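# Align the odd knob in each knob-box row

## Task

The knob box has rows of knobs (A1 to A4, B1 to B4, and so on); in every row at least three knobs already point to one shared mark. Turn each knob that points elsewhere so it matches the rest of its row, while every other knob stays at the mark it shows now. The knobs must hold their final settings on their own, with no help from the robot.

## Robot and tools

Robot: two arms, left_arm and right_arm, each ending in a two-finger gripper. Everything reported uses one shared scene frame: origin on the table surface midway between the arms, +z up, +x out across the table, and left_arm sits toward +y. The names left and right say nothing about image sides. Printed hand positions may be slightly wrong, more so at long reach.

Gripper geometry: the fingers extend along the gripper's +z axis and close along its x axis. The reported end_effector_position is the point between the pads; fingertips reach 17.5 mm past it. A pure rotation pivots about that point, which is 25 mm off the last joint axis toward gripper -y. A flat block sticks out about 9 cm toward gripper -y and rotates with the gripper, so watch it near the knobs.

The 18-number row (every number in [-1, 1], always all 18 even if one arm is idle): left_arm dx, dy, dz, rx, ry, rz, then left_gripper position, force_limit, speed, then the same nine for right_arm / right_gripper. dx..rz are an offset, not a pose: expressed in that gripper's own axes and counted from the gripper's pose in the most recent result showing it (before any such result in the scene, and for the second or later call inside one reply, counted from where the robot is when the action begins). 1.0 equals 0.6 m or 180 degrees; rx, ry, rz form one rotation vector. All zeros therefore means go back to the reference pose, not stay still. Gripper position: +1 is fully open (50 mm gap), about -0.65 the pads meet, -1 closes until something blocks them. force_limit: -1 about 20 N, 0 about 102 N, +1 about 185 N per pad (actual can be ~17% higher). speed: -1 is 20 mm/s, 0 is 85, +1 is 150. To leave a gripper unchanged, resend its previous three numbers; a 0 is a real command. New force or speed only applies after the position number changes by at least 0.01.

Tools:
execute_actions: {"actions": [...], "pictures": bool}. Empty list just reports state. One action {"rows": [[18 numbers], ...], "steps": n} with up to 15 rows and n up to 15 (default 15), each step 1/30 s; each row is one step, the last row repeats to fill. Every row is measured from the same reference pose, not from the row before. A wait {"steps": n} (n up to 300) counts from the previous result, including your reply time. A refused call sends nothing.
move: {"target": [18 numbers], "speed": m/s 0.002 to 0.5, default 0.25, rotation capped at twice that in rad/s}. Straight-line paths for both grippers toward the offset target, finishing together, 0.5 to 10 s long (cut off at 10 s). Rotation takes the shorter way. Paths ignore obstacles and the other arm. Finger numbers are sent at the start. Result adds a move: line with the ending (done, off_target, moving, held, fault), limits that acted (paced = pose clipped; held = a check blocked some steps, after which the arm may jump fast) and each gripper's distance to target.
wait: {"seconds": 0 to 10}; lets time pass without new commands.
zoom_image: {"camera": one of cam_head_left, cam_head_right, cam_high, cam_low, cam_left_wrist, cam_right_wrist, "region": [x0, y0, x1, y1]} in pixels of that 504x504 image, origin top-left, at most 504 by 504. Useful for reading knob marks.
finished_scene: {"scene": current scene number}; ends and grades the scene, irreversible. Replying with no tool call also ends things.

Control behaviour: each step the commanded pose is clipped to within 70 mm and 16 degrees of the measured pose; position beats orientation if both cannot be met. After an action the arm only goes on to its last clipped pose, so check the result and send the remainder. Joint speed caps and 0.3 s ramp apply; elbows never fully straighten. Result lines: state per arm (position m, quaternion wxyz, velocities), Hand target (pose being driven to), pose unreachable (clearance check altered a command), HELD (steps not sent), joint torques (offset, noisy), object_status: 0 moving, 1 blocked while opening, 2 blocked while closing (a grip), 3 at commanded opening or pads touching. Opening in mm is about (250 - position_measured) x 0.202.

Turning knobs: a knob is fixed in place, so a grip on it that is off-centre weakens over time, fast at force_limit -1. Grip centred, rotate the gripper about its z axis by a small rotation offset, then open and withdraw so the knob holds by itself. Verify the marks with zoom_image before finishing.

Avoid: the arms are stiff, so driving even slightly past contact with something solid can trigger a fault stop (10 s, rest of call skipped); faults come from joint load limits (waist, shoulder 302, elbow 142, wrist joints 40 N m) or 144 N outside force. Approach slowly; faster contact hits harder. Do not let the arms collide or press each other, do not knock or push anything off the table, avoid drops and slams, and avoid long heavy holds that overheat motors (MOTOR HOT warns; OVER-TEMPERATURE FAULT brakes the arm). Time spent thinking keeps the simulation running, so keep motion efficient and smooth.

Each tool is called after "Emit:" by a JSON object that holds its "name" and its "arguments", one argument or row to a line.

## Session

Emit:
{"name": "execute_actions", "arguments": {
  "actions": []
}}

Scene clock: 0.00 s of 8400.00 s.
left_arm: end_effector_position=(-0.0157, +0.8291, +0.1531) position_measured=3 object_status=3 end_effector_quat_wxyz=(-0.016, +0.978, -0.206, -0.031) end_effector_velocity=(+0.000, +0.001, +0.001) end_effector_angular_velocity=(+0.001, -0.000, -0.001) | right_arm: end_effector_position=(+0.6091, -0.5005, +0.3256) position_measured=3 object_status=3 end_effector_quat_wxyz=(-0.427, +0.087, +0.800, -0.413) end_effector_velocity=(-0.000, +0.000, -0.001) end_effector_angular_velocity=(+0.001, -0.000, +0.000)
Joint positions: left_arm=[ 1.11  -0.144  2.303  0.079  0.957 -3.057] | right_arm=[ 0.283  0.578  1.507 -0.45   2.257 -1.102]
Joint velocities: left_arm=[-0.001 -0.    -0.001  0.     0.    -0.   ] | right_arm=[ 0.     0.     0.     0.001 -0.001  0.   ]
Joint torques (N m, as the joint torque sensors report them, + toward a larger angle): no reading
Hand target (left_arm): -0.016, +0.829, +0.153; -0.016, +0.978, -0.206, -0.031
Hand target (right_arm): +0.609, -0.500, +0.326; -0.427, +0.087, +0.800, -0.413

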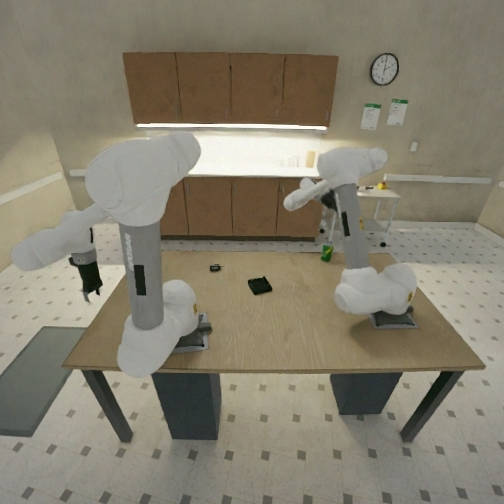

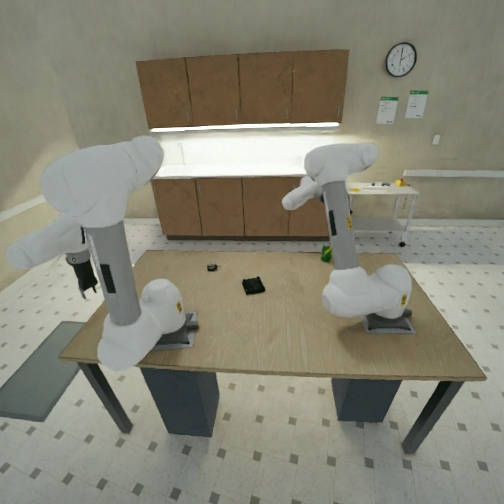

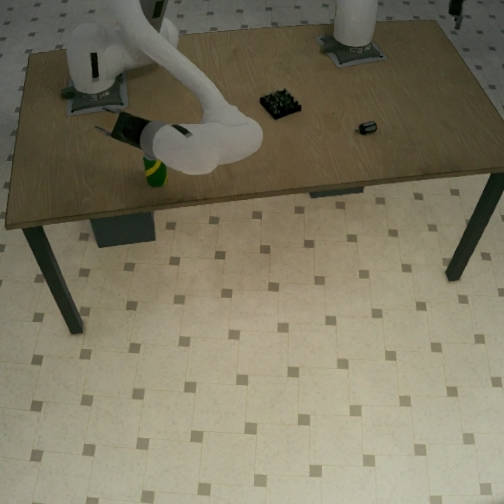

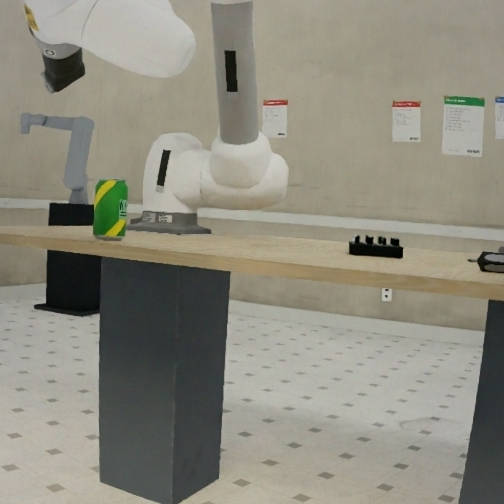

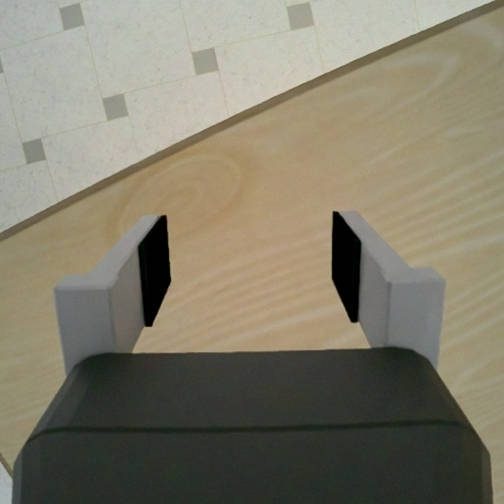

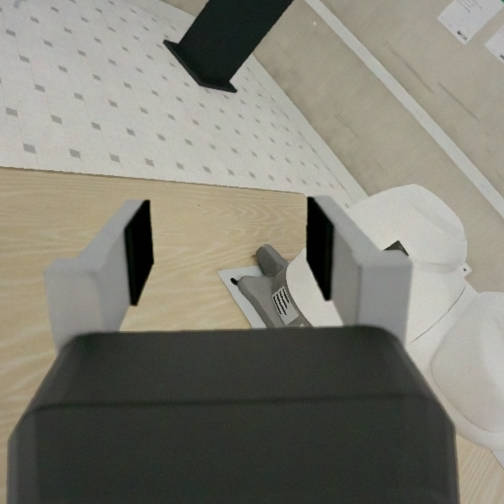

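Emit:
{"name": "zoom_image", "arguments": {
  "camera": "cam_high",
  "region": [250, 75, 310, 135]
}}

Emit:
{"name": "zoom_image", "arguments": {
  "camera": "cam_head_left",
  "region": [230, 255, 290, 315]
}}

Region (250, 75, 310, 135) of cam_high's 504x504 image, scaled by 8.400, with more detail than that image has.

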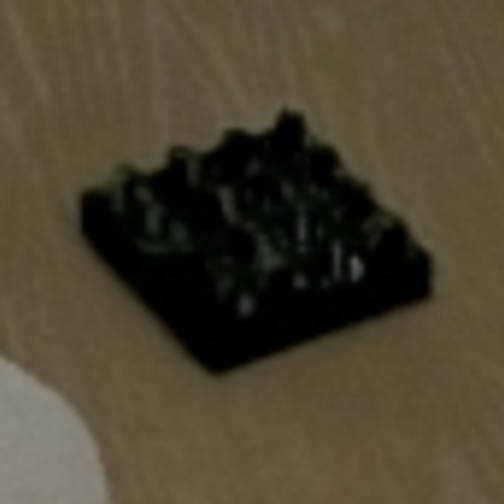

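Region (230, 255, 290, 315) of cam_head_left's 504x504 image, scaled by 8.400, with more detail than that image has.

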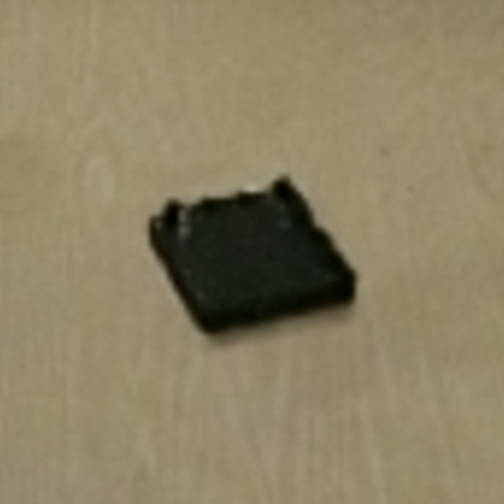

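Emit:
{"name": "move", "arguments": {
  "target": [0.66,0.023,-0.29,-0.006,0.021,0,1,-1,0,0,0,0,0,0,0,1,0,0],
  "speed": 0.4
}}

Scene clock: 15.67 s of 8400.00 s.
left_arm: end_effector_position=(+0.3494, +0.6515, +0.3002) position_measured=3 object_status=3 end_effector_quat_wxyz=(-0.001, +0.979, -0.206, -0.001) end_effector_velocity=(+0.001, -0.000, -0.000) end_effector_angular_velocity=(-0.000, +0.000, -0.000) | right_arm: end_effector_position=(+0.6091, -0.5005, +0.3256) position_measured=3 object_status=3 end_effector_quat_wxyz=(-0.427, +0.087, +0.800, -0.413) end_effector_velocity=(+0.000, +0.000, -0.000) end_effector_angular_velocity=(-0.000, -0.000, +0.000)
Joint positions: left_arm=[ 0.205 -0.106  1.976  0.004  1.272 -3.919] | right_arm=[ 0.283  0.578  1.507 -0.45   2.257 -1.102]
Joint velocities: left_arm=[-0.001  0.001 -0.    -0.    -0.    -0.001] | right_arm=[ 0.  0. -0. -0. -0.  0.]
Joint torques (N m, as the joint torque sensors report them, + toward a larger angle): left_arm=[  3.   -27.35 -41.89   5.02   0.13  -0.24] | right_arm=[ -2.57 -95.02 -33.22   2.07   3.1   -0.23]
Hand target (left_arm): +0.350, +0.651, +0.300; -0.001, +0.979, -0.206, -0.001
Hand target (right_arm): +0.609, -0.500, +0.326; -0.427, +0.087, +0.800, -0.413
Off the commanded pose (left_arm): 0.002 m, 0 deg.
Off the commanded pose (right_arm): 0.000 m, 0 deg.
After step 90, 11.07 s passed at rest.
move: done; limits=paced

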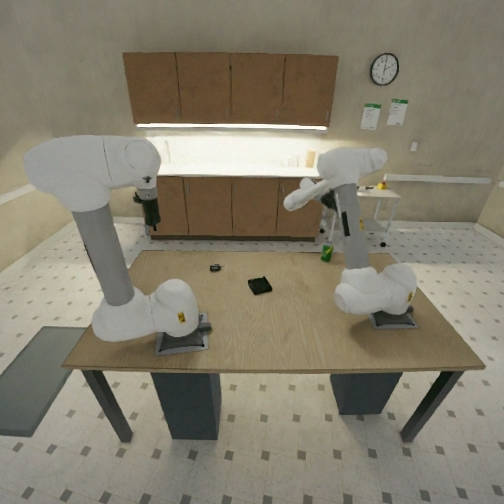

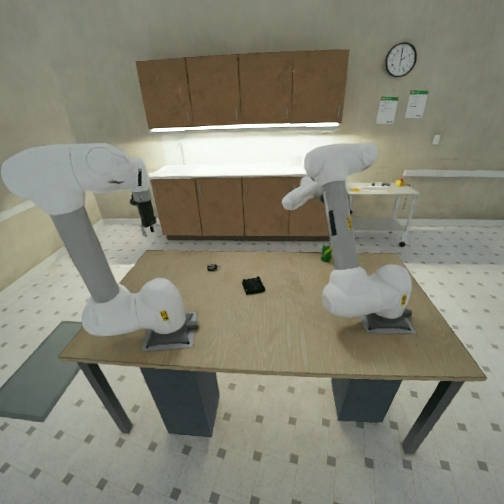

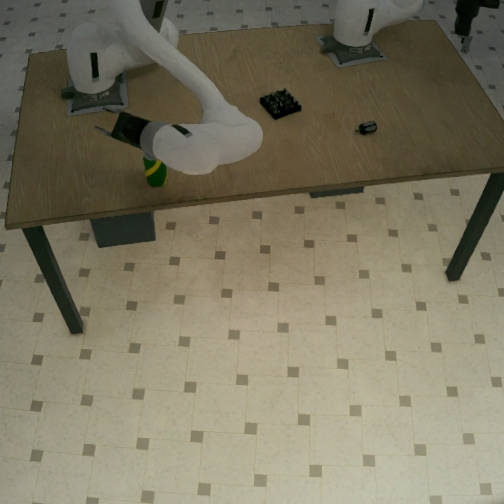

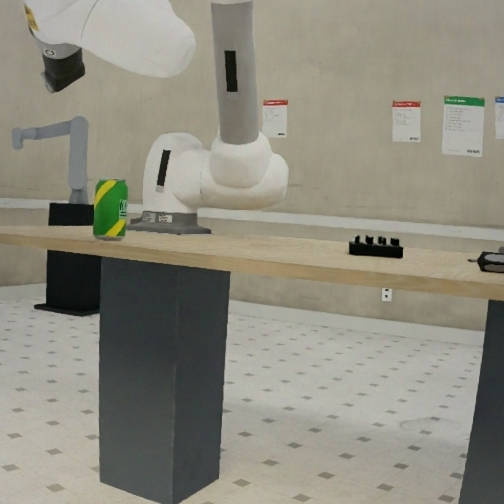

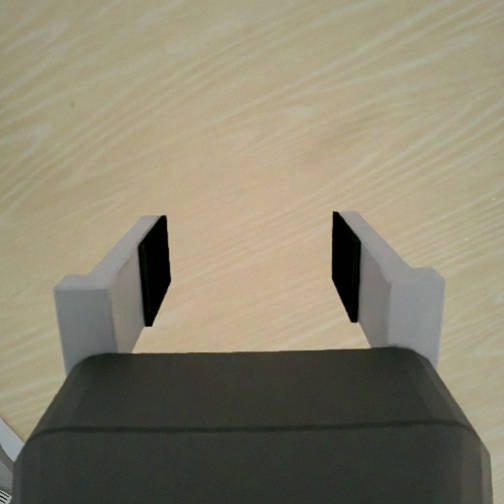

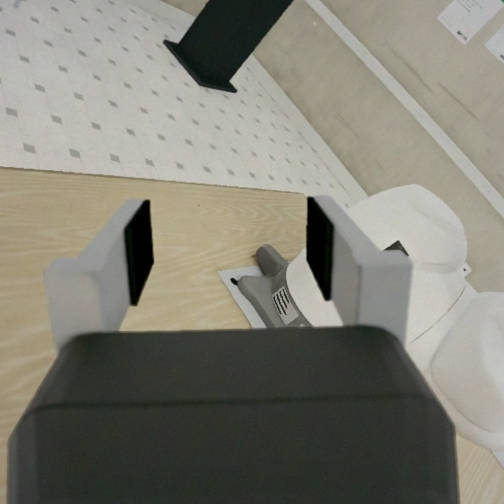

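Emit:
{"name": "move", "arguments": {
  "target": [0.293,0.872,0.083,0,0,0,1,-1,0,0,0,0,0,0,0,1,0,0],
  "speed": 0.4
}}

Scene clock: 20.23 s of 8400.00 s.
left_arm: end_effector_position=(+0.3015, +0.1029, +0.2491) position_measured=3 object_status=3 end_effector_quat_wxyz=(-0.003, +0.979, -0.206, -0.000) end_effector_velocity=(-0.000, -0.000, -0.001) end_effector_angular_velocity=(+0.001, +0.001, -0.000) | right_arm: end_effector_position=(+0.6091, -0.5005, +0.3256) position_measured=3 object_status=3 end_effector_quat_wxyz=(-0.427, +0.087, +0.800, -0.413) end_effector_velocity=(+0.000, +0.000, -0.001) end_effector_angular_velocity=(+0.000, +0.000, +0.000)
Joint positions: left_arm=[-0.986 -0.012  1.987  0.004  1.171 -5.111] | right_arm=[ 0.283  0.578  1.507 -0.45   2.257 -1.102]
Joint velocities: left_arm=[-0.001  0.001  0.001 -0.    -0.001 -0.   ] | right_arm=[ 0.     0.001 -0.     0.    -0.001  0.   ]
Joint torques (N m, as the joint torque sensors report them, + toward a larger angle): left_arm=[  2.53 -36.94 -39.63   4.53  -0.02   0.47] | right_arm=[ -3.5  -95.53 -33.64   2.1    3.24  -0.36]
Hand target (left_arm): +0.301, +0.103, +0.249; -0.003, +0.979, -0.206, -0.000
Hand target (right_arm): +0.609, -0.500, +0.326; -0.427, +0.087, +0.800, -0.413
Off the commanded pose (left_arm): 0.002 m, 0 deg.
Off the commanded pose (right_arm): 0.000 m, 0 deg.
move: done; limits=paced

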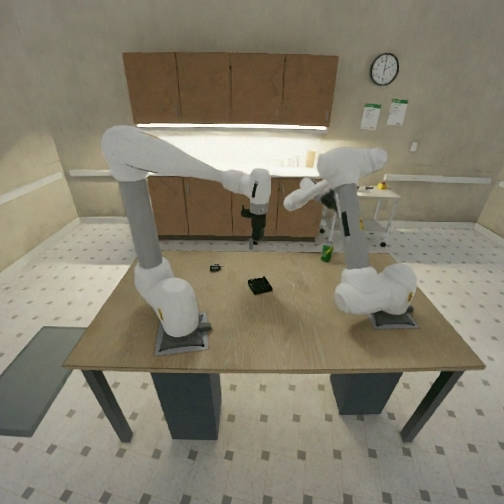

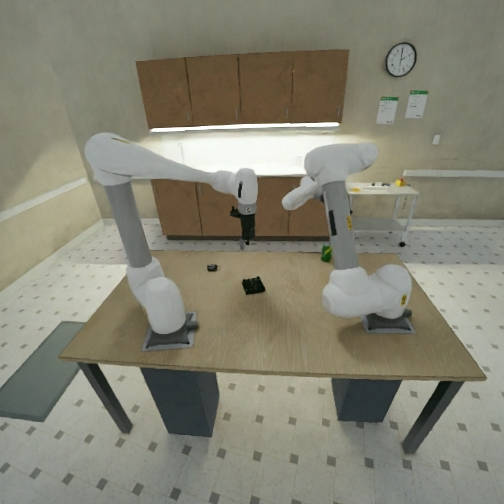

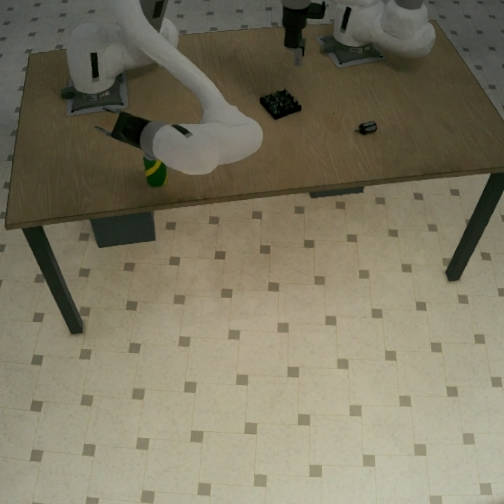

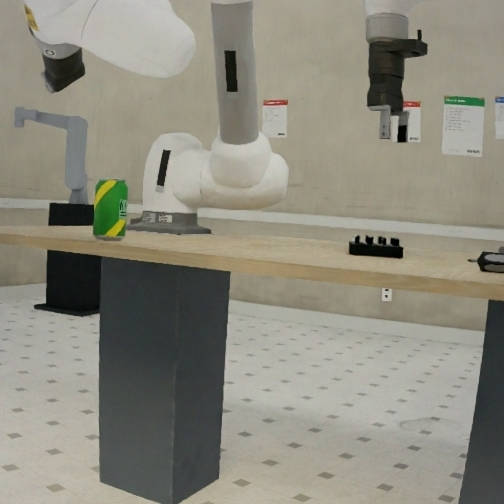

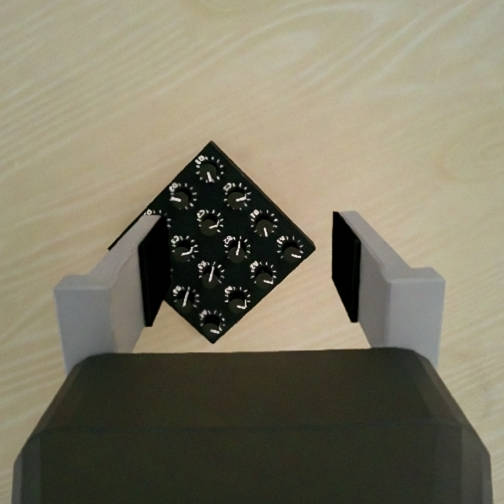

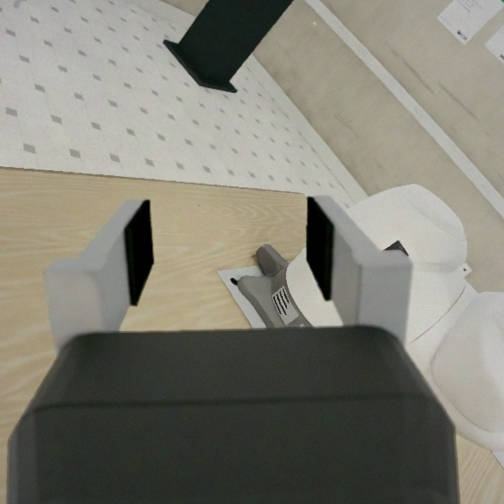

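Emit:
{"name": "zoom_image", "arguments": {
  "camera": "cam_left_wrist",
  "region": [105, 135, 325, 355]
}}

Region (105, 135, 325, 355) of cam_left_wrist's 504x504 image, scaled by 2.291, with more detail than that image has.

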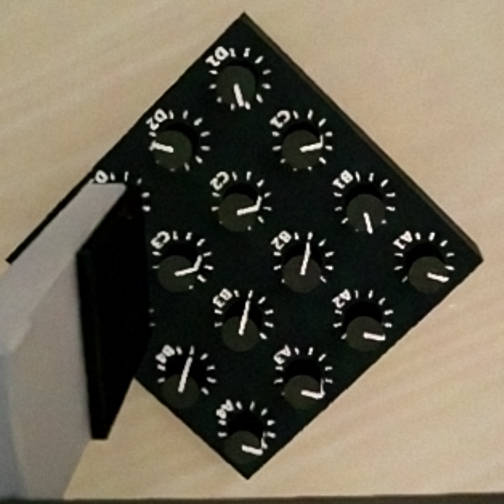

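Emit:
{"name": "move", "arguments": {
  "target": [-0.05,0,0.08,0,0,0.75,-0.6,-1,0,0,0,0,0,0,0,1,0,0],
  "speed": 0.5
}}

Emit:
{"name": "zoom_image", "arguments": {
  "camera": "cam_left_wrist",
  "region": [0, 0, 504, 504]
}}

Scene clock: 32.53 s of 8400.00 s.
left_arm: end_effector_position=(+0.2738, +0.1151, +0.2010) position_measured=242 object_status=3 end_effector_quat_wxyz=(+0.001, -0.184, +0.983, +0.003) end_effector_velocity=(-0.000, +0.001, -0.000) end_effector_angular_velocity=(+0.000, +0.002, +0.000) | right_arm: end_effector_position=(+0.6091, -0.5005, +0.3256) position_measured=3 object_status=3 end_effector_quat_wxyz=(-0.427, +0.087, +0.800, -0.413) end_effector_velocity=(+0.000, -0.000, +0.000) end_effector_angular_velocity=(-0.000, +0.001, -0.002)
Joint positions: left_arm=[-0.94  -0.071  2.137  0.004  1.079 -2.709] | right_arm=[ 0.283  0.578  1.507 -0.45   2.257 -1.102]
Joint velocities: left_arm=[ 0.002 -0.     0.001 -0.001  0.001  0.003] | right_arm=[-0.001  0.    -0.     0.     0.001 -0.   ]
Joint torques (N m, as the joint torque sensors report them, + toward a larger angle): left_arm=[  2.79 -30.46 -37.95   4.34  -0.02   0.12] | right_arm=[ -2.57 -95.07 -33.74   2.14   3.11  -0.36]
Hand target (left_arm): +0.274, +0.115, +0.201; +0.001, -0.184, +0.983, +0.003
Hand target (right_arm): +0.609, -0.500, +0.326; -0.427, +0.087, +0.800, -0.413
Off the commanded pose (left_arm): 0.000 m, 0 deg.
Off the commanded pose (right_arm): 0.000 m, 0 deg.
After step 90, 6.43 s passed at rest.
move: done

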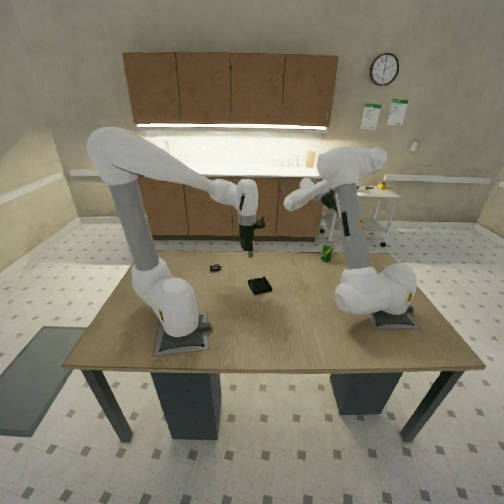

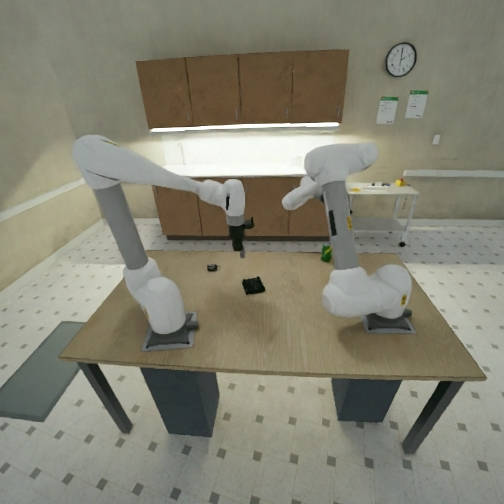

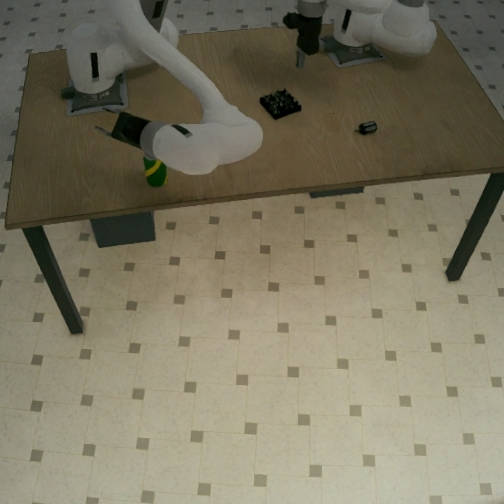

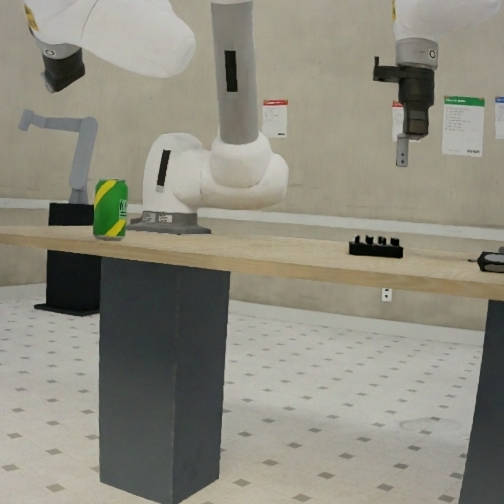

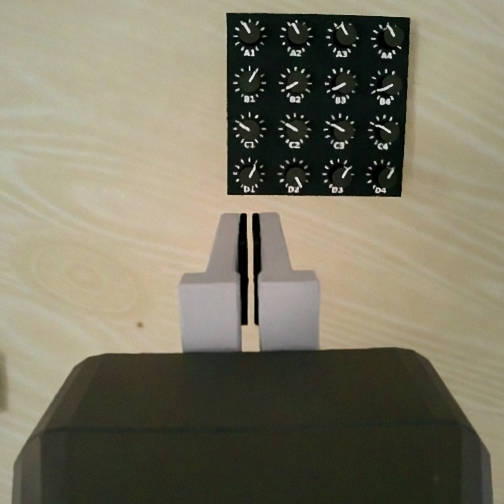

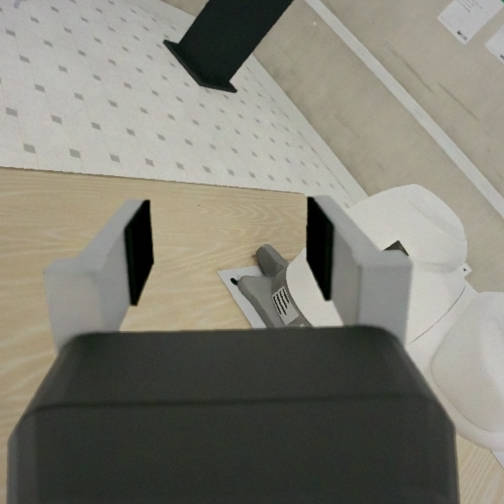

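Region (0, 0, 504, 504) of cam_left_wrist's 504x504 image, scaled by 1.000.

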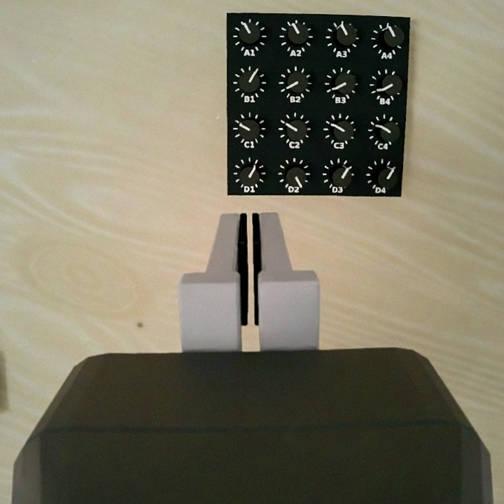

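Emit:
{"name": "move", "arguments": {
  "target": [0.045,-0.007,0.21,0,0,0,-0.05,-1,0,0,0,0,0,0,0,1,0,0]
}}

Emit:
{"name": "zoom_image", "arguments": {
  "camera": "cam_low",
  "region": [330, 180, 430, 280]
}}

Scene clock: 43.63 s of 8400.00 s.
left_arm: end_effector_position=(+0.2501, +0.1018, +0.0751) position_measured=160 object_status=3 end_effector_quat_wxyz=(+0.001, -0.184, +0.983, +0.003) end_effector_velocity=(-0.001, +0.000, -0.001) end_effector_angular_velocity=(+0.001, +0.001, -0.001) | right_arm: end_effector_position=(+0.6091, -0.5005, +0.3256) position_measured=3 object_status=3 end_effector_quat_wxyz=(-0.427, +0.087, +0.800, -0.413) end_effector_velocity=(+0.000, +0.002, -0.001) end_effector_angular_velocity=(+0.001, -0.001, +0.004)
Joint positions: left_arm=[-0.999  0.065  2.283  0.005  0.797 -2.769] | right_arm=[ 0.283  0.578  1.507 -0.45   2.257 -1.102]
Joint velocities: left_arm=[-0.001  0.001  0.001  0.    -0.001 -0.   ] | right_arm=[ 0.003  0.    -0.     0.    -0.002 -0.   ]
Joint torques (N m, as the joint torque sensors report them, + toward a larger angle): left_arm=[  2.37 -37.66 -30.     3.79   0.28   0.19] | right_arm=[ -0.3  -94.67 -33.85   2.23   3.18  -0.08]
Hand target (left_arm): +0.250, +0.102, +0.075; +0.001, -0.184, +0.983, +0.003
Hand target (right_arm): +0.609, -0.500, +0.326; -0.427, +0.087, +0.800, -0.413
Off the commanded pose (left_arm): 0.000 m, 0 deg.
Off the commanded pose (right_arm): 0.000 m, 0 deg.
After step 90, 7.13 s passed at rest.
move: done

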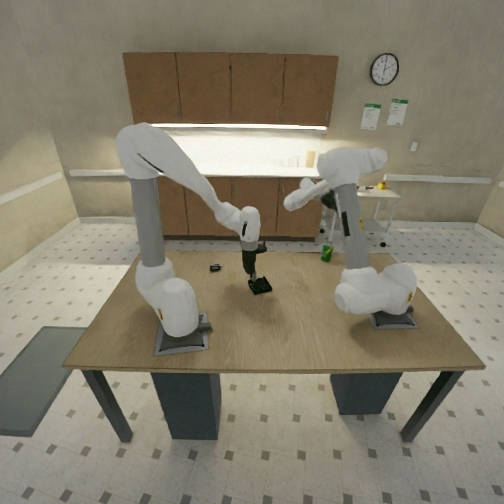

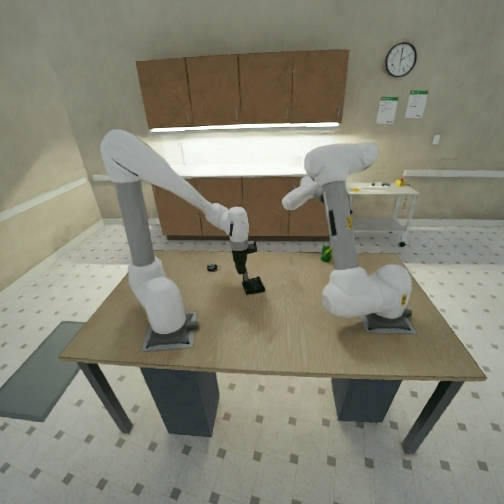

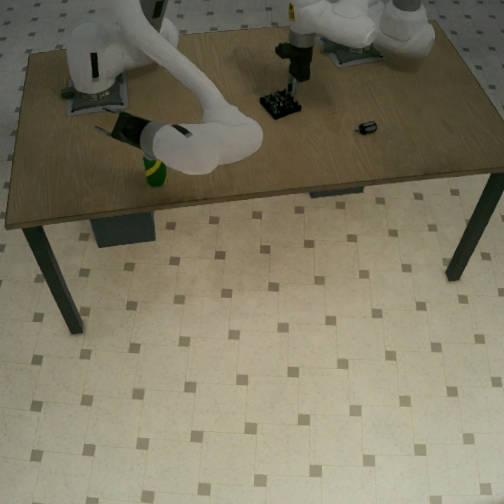

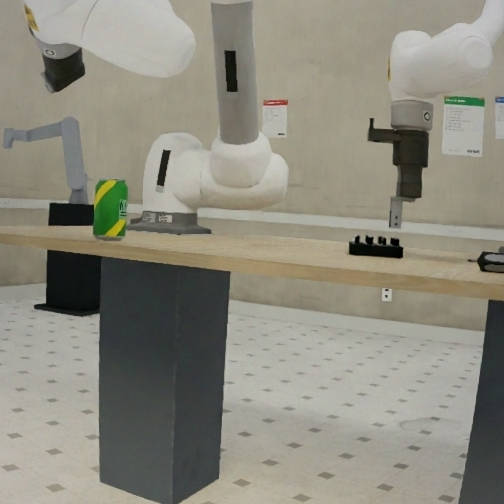

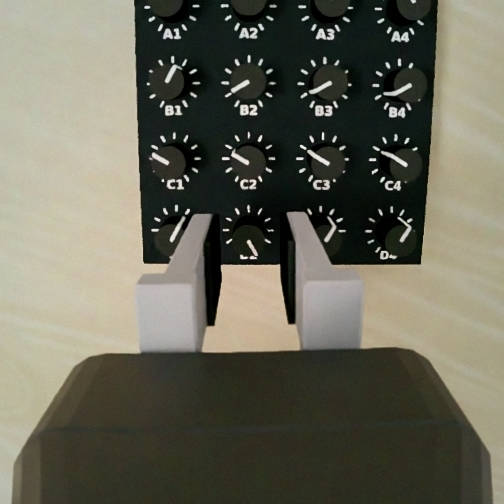

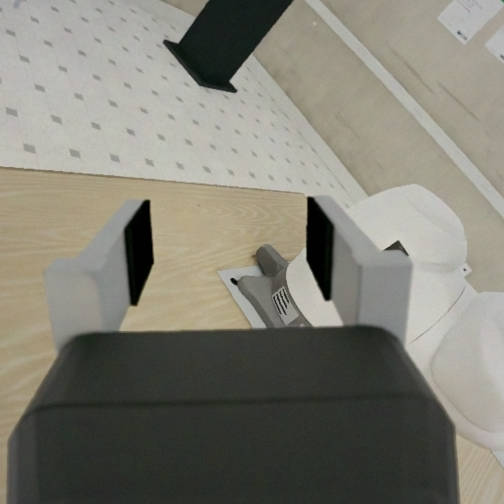

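Region (330, 180, 430, 280) of cam_low's 504x504 image, scaled by 5.040, with more detail than that image has.

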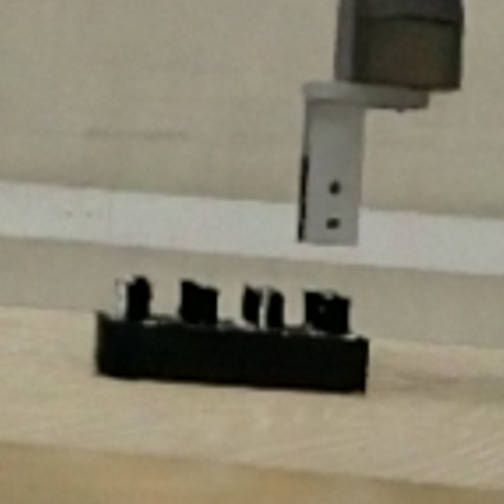

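Emit:
{"name": "move", "arguments": {
  "target": [-0.001,0.002,0.047,0,0,0,-0.05,-1,0,0,0,0,0,0,0,1,0,0],
  "speed": 0.05
}}

Emit:
{"name": "zoom_image", "arguments": {
  "camera": "cam_low",
  "region": [330, 180, 430, 280]
}}

Scene clock: 48.77 s of 8400.00 s.
left_arm: end_effector_position=(+0.2502, +0.1033, +0.0470) position_measured=160 object_status=3 end_effector_quat_wxyz=(+0.000, -0.184, +0.983, +0.002) end_effector_velocity=(+0.000, +0.000, -0.000) end_effector_angular_velocity=(+0.000, -0.000, -0.000) | right_arm: end_effector_position=(+0.6091, -0.5005, +0.3256) position_measured=3 object_status=3 end_effector_quat_wxyz=(-0.427, +0.087, +0.800, -0.413) end_effector_velocity=(-0.000, +0.000, +0.001) end_effector_angular_velocity=(-0.000, -0.001, +0.001)
Joint positions: left_arm=[-0.996  0.108  2.307  0.005  0.73  -2.766] | right_arm=[ 0.283  0.578  1.507 -0.45   2.257 -1.102]
Joint velocities: left_arm=[ 0.     0.     0.001  0.    -0.001  0.001] | right_arm=[ 0.001 -0.001  0.    -0.001  0.     0.   ]
Joint torques (N m, as the joint torque sensors report them, + toward a larger angle): left_arm=[  1.83 -38.35 -27.77   3.6    0.15   0.21] | right_arm=[ -1.47 -95.67 -33.01   2.15   2.91  -0.18]
Hand target (left_arm): +0.250, +0.103, +0.047; +0.000, -0.184, +0.983, +0.002
Hand target (right_arm): +0.609, -0.500, +0.326; -0.427, +0.087, +0.800, -0.413
Off the commanded pose (left_arm): 0.000 m, 0 deg.
Off the commanded pose (right_arm): 0.000 m, 0 deg.
After step 90, 1.27 s passed at rest.
move: done

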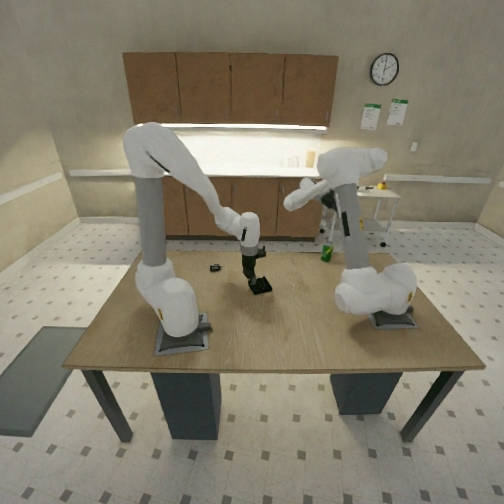

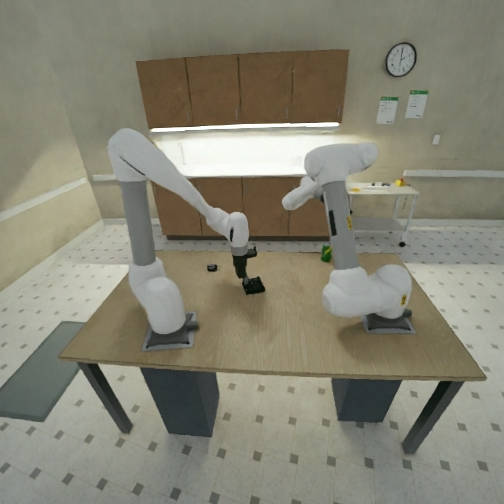

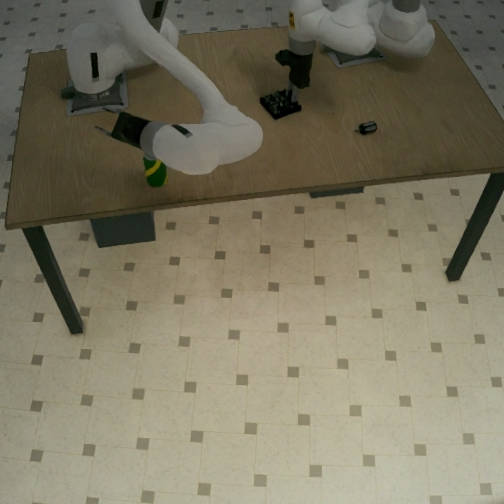

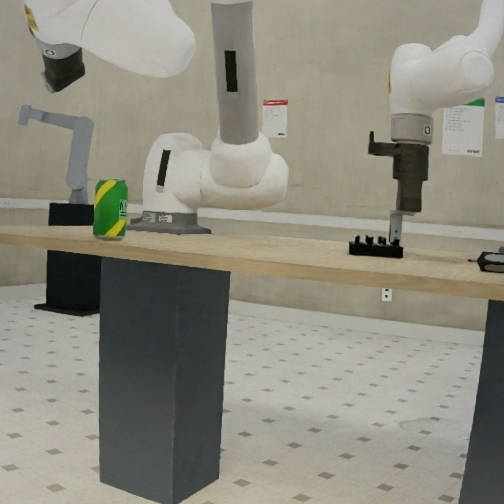

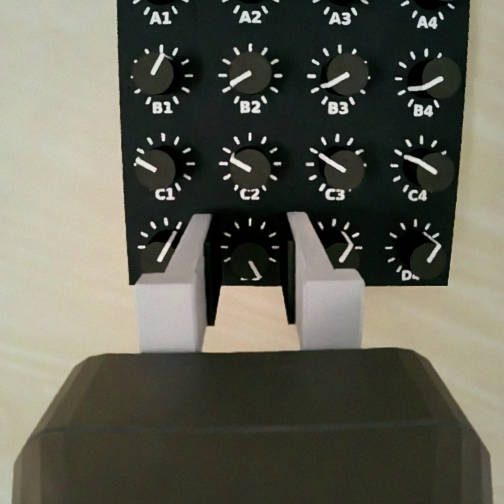

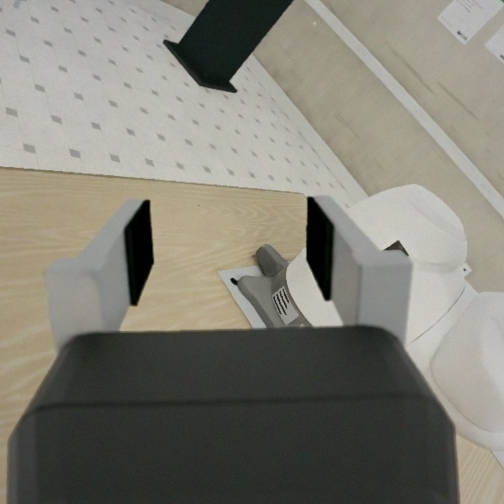

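Region (330, 180, 430, 280) of cam_low's 504x504 image, scaled by 5.040, with more detail than that image has.

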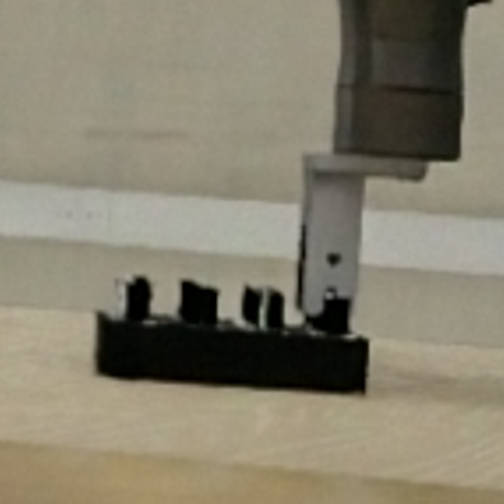

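Emit:
{"name": "move", "arguments": {
  "target": [0,0,0,0,0,0,-1,-0.8,-0.5,0,0,0,0,0,0,1,0,0]
}}

Emit:
{"name": "move", "arguments": {
  "target": [0,0,0,0,0,-0.667,-1,-0.8,-0.5,0,0,0,0,0,0,1,0,0],
  "speed": 0.3
}}

Scene clock: 52.30 s of 8400.00 s.
left_arm: end_effector_position=(+0.2502, +0.1033, +0.0470) position_measured=200 object_status=2 end_effector_quat_wxyz=(+0.000, -0.184, +0.983, +0.002) end_effector_velocity=(+0.000, +0.000, -0.000) end_effector_angular_velocity=(+0.000, -0.001, +0.000) | right_arm: end_effector_position=(+0.6091, -0.5005, +0.3256) position_measured=3 object_status=3 end_effector_quat_wxyz=(-0.427, +0.087, +0.800, -0.413) end_effector_velocity=(-0.000, +0.000, +0.001) end_effector_angular_velocity=(-0.001, +0.000, +0.000)
Joint positions: left_arm=[-0.996  0.108  2.307  0.005  0.73  -2.766] | right_arm=[ 0.283  0.578  1.507 -0.45   2.257 -1.102]
Joint velocities: left_arm=[ 0.001  0.     0.     0.001 -0.001 -0.   ] | right_arm=[ 0.    -0.001  0.    -0.     0.001 -0.   ]
Joint torques (N m, as the joint torque sensors report them, + toward a larger angle): left_arm=[  2.2  -38.59 -28.28   3.56   0.2    0.39] | right_arm=[ -1.6  -93.06 -32.61   2.22   3.05  -0.34]
Hand target (left_arm): +0.250, +0.103, +0.047; +0.000, -0.184, +0.983, +0.002
Hand target (right_arm): +0.609, -0.500, +0.326; -0.427, +0.087, +0.800, -0.413
Off the commanded pose (left_arm): 0.000 m, 0 deg.
Off the commanded pose (right_arm): 0.000 m, 0 deg.
move: done

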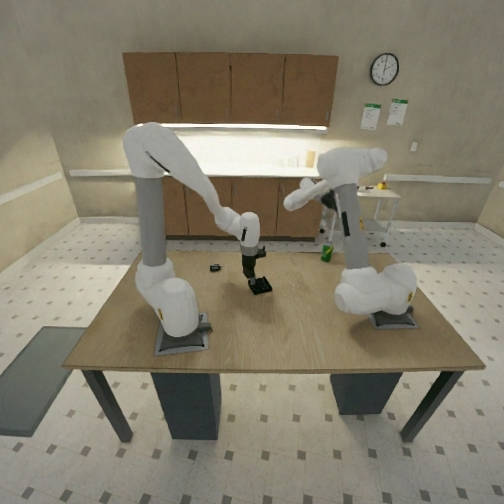

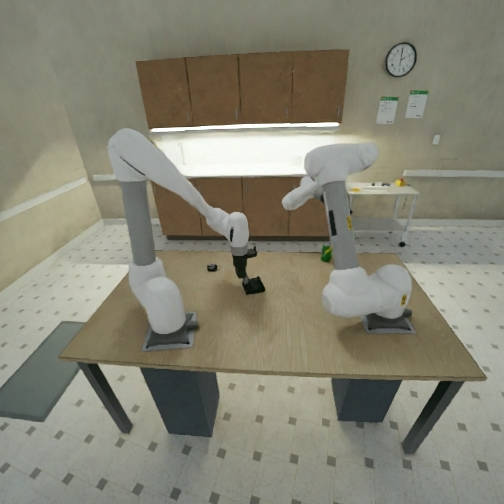

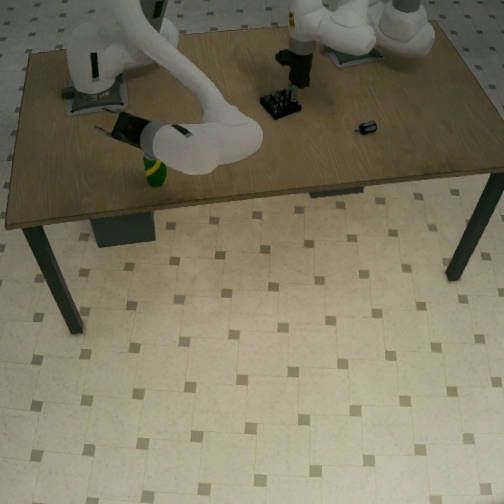

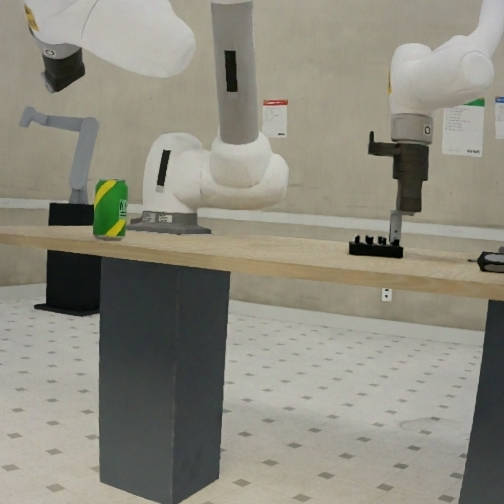

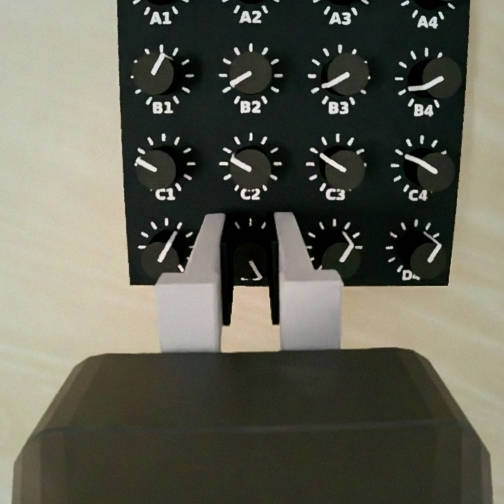

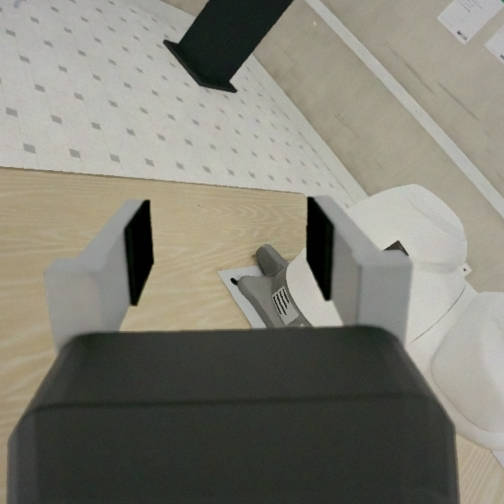

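Scene clock: 56.20 s of 8400.00 s.
left_arm: end_effector_position=(+0.2505, +0.1033, +0.0471) position_measured=200 object_status=2 end_effector_quat_wxyz=(-0.002, +0.943, -0.332, -0.001) end_effector_velocity=(-0.000, -0.001, +0.000) end_effector_angular_velocity=(+0.001, -0.000, -0.000) | right_arm: end_effector_position=(+0.6091, -0.5005, +0.3256) position_measured=3 object_status=3 end_effector_quat_wxyz=(-0.427, +0.087, +0.800, -0.413) end_effector_velocity=(+0.001, -0.000, -0.002) end_effector_angular_velocity=(-0.001, +0.003, -0.000)
Joint positions: left_arm=[-1.069  0.144  2.263  0.005  0.738 -4.934] | right_arm=[ 0.283  0.578  1.507 -0.45   2.257 -1.102]
Joint velocities: left_arm=[-0.002  0.    -0.     0.001  0.001 -0.003] | right_arm=[-0.001  0.003  0.    -0.    -0.    -0.   ]
Joint torques (N m, as the joint torque sensors report them, + toward a larger angle): left_arm=[  2.39 -44.61 -28.68   3.62   0.13   0.08] | right_arm=[ -2.02 -95.76 -33.24   1.78   3.    -0.27]
Hand target (left_arm): +0.250, +0.103, +0.047; -0.002, +0.943, -0.332, -0.001
Hand target (right_arm): +0.609, -0.500, +0.326; -0.427, +0.087, +0.800, -0.413
Off the commanded pose (left_arm): 0.000 m, 0 deg.
Off the commanded pose (right_arm): 0.000 m, 0 deg.
move: done

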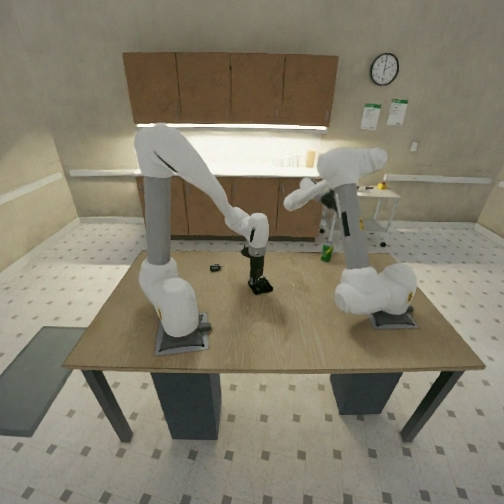

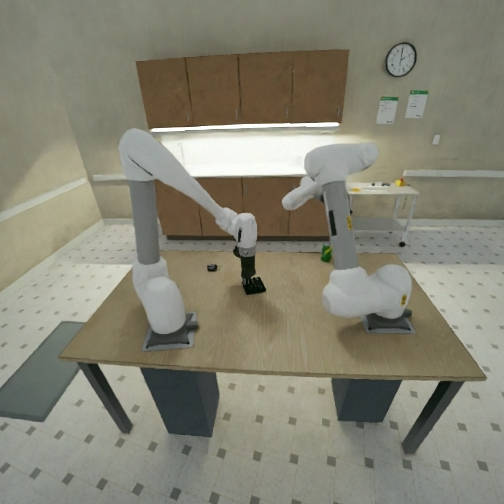

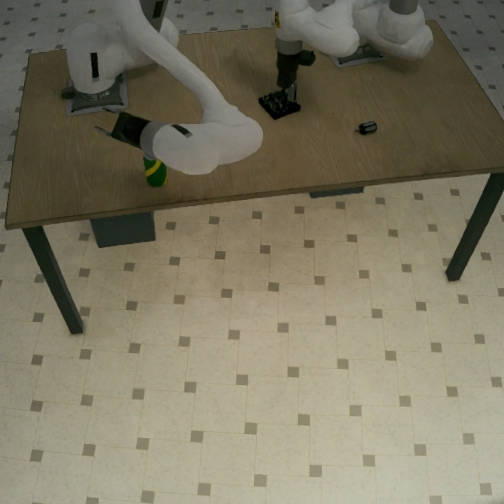

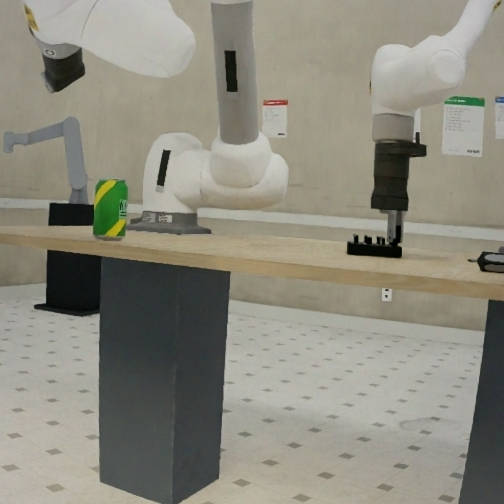

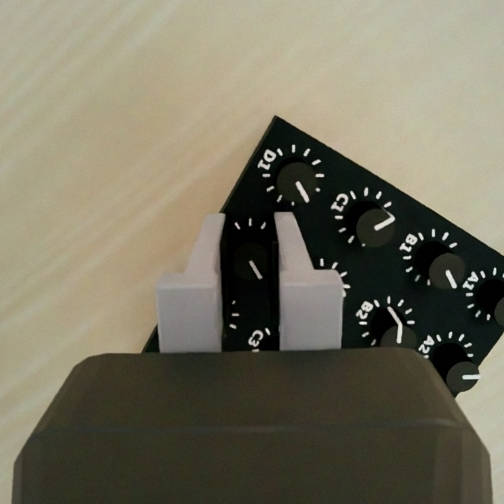

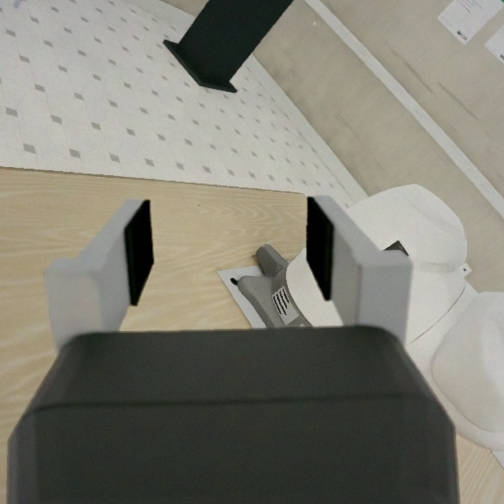

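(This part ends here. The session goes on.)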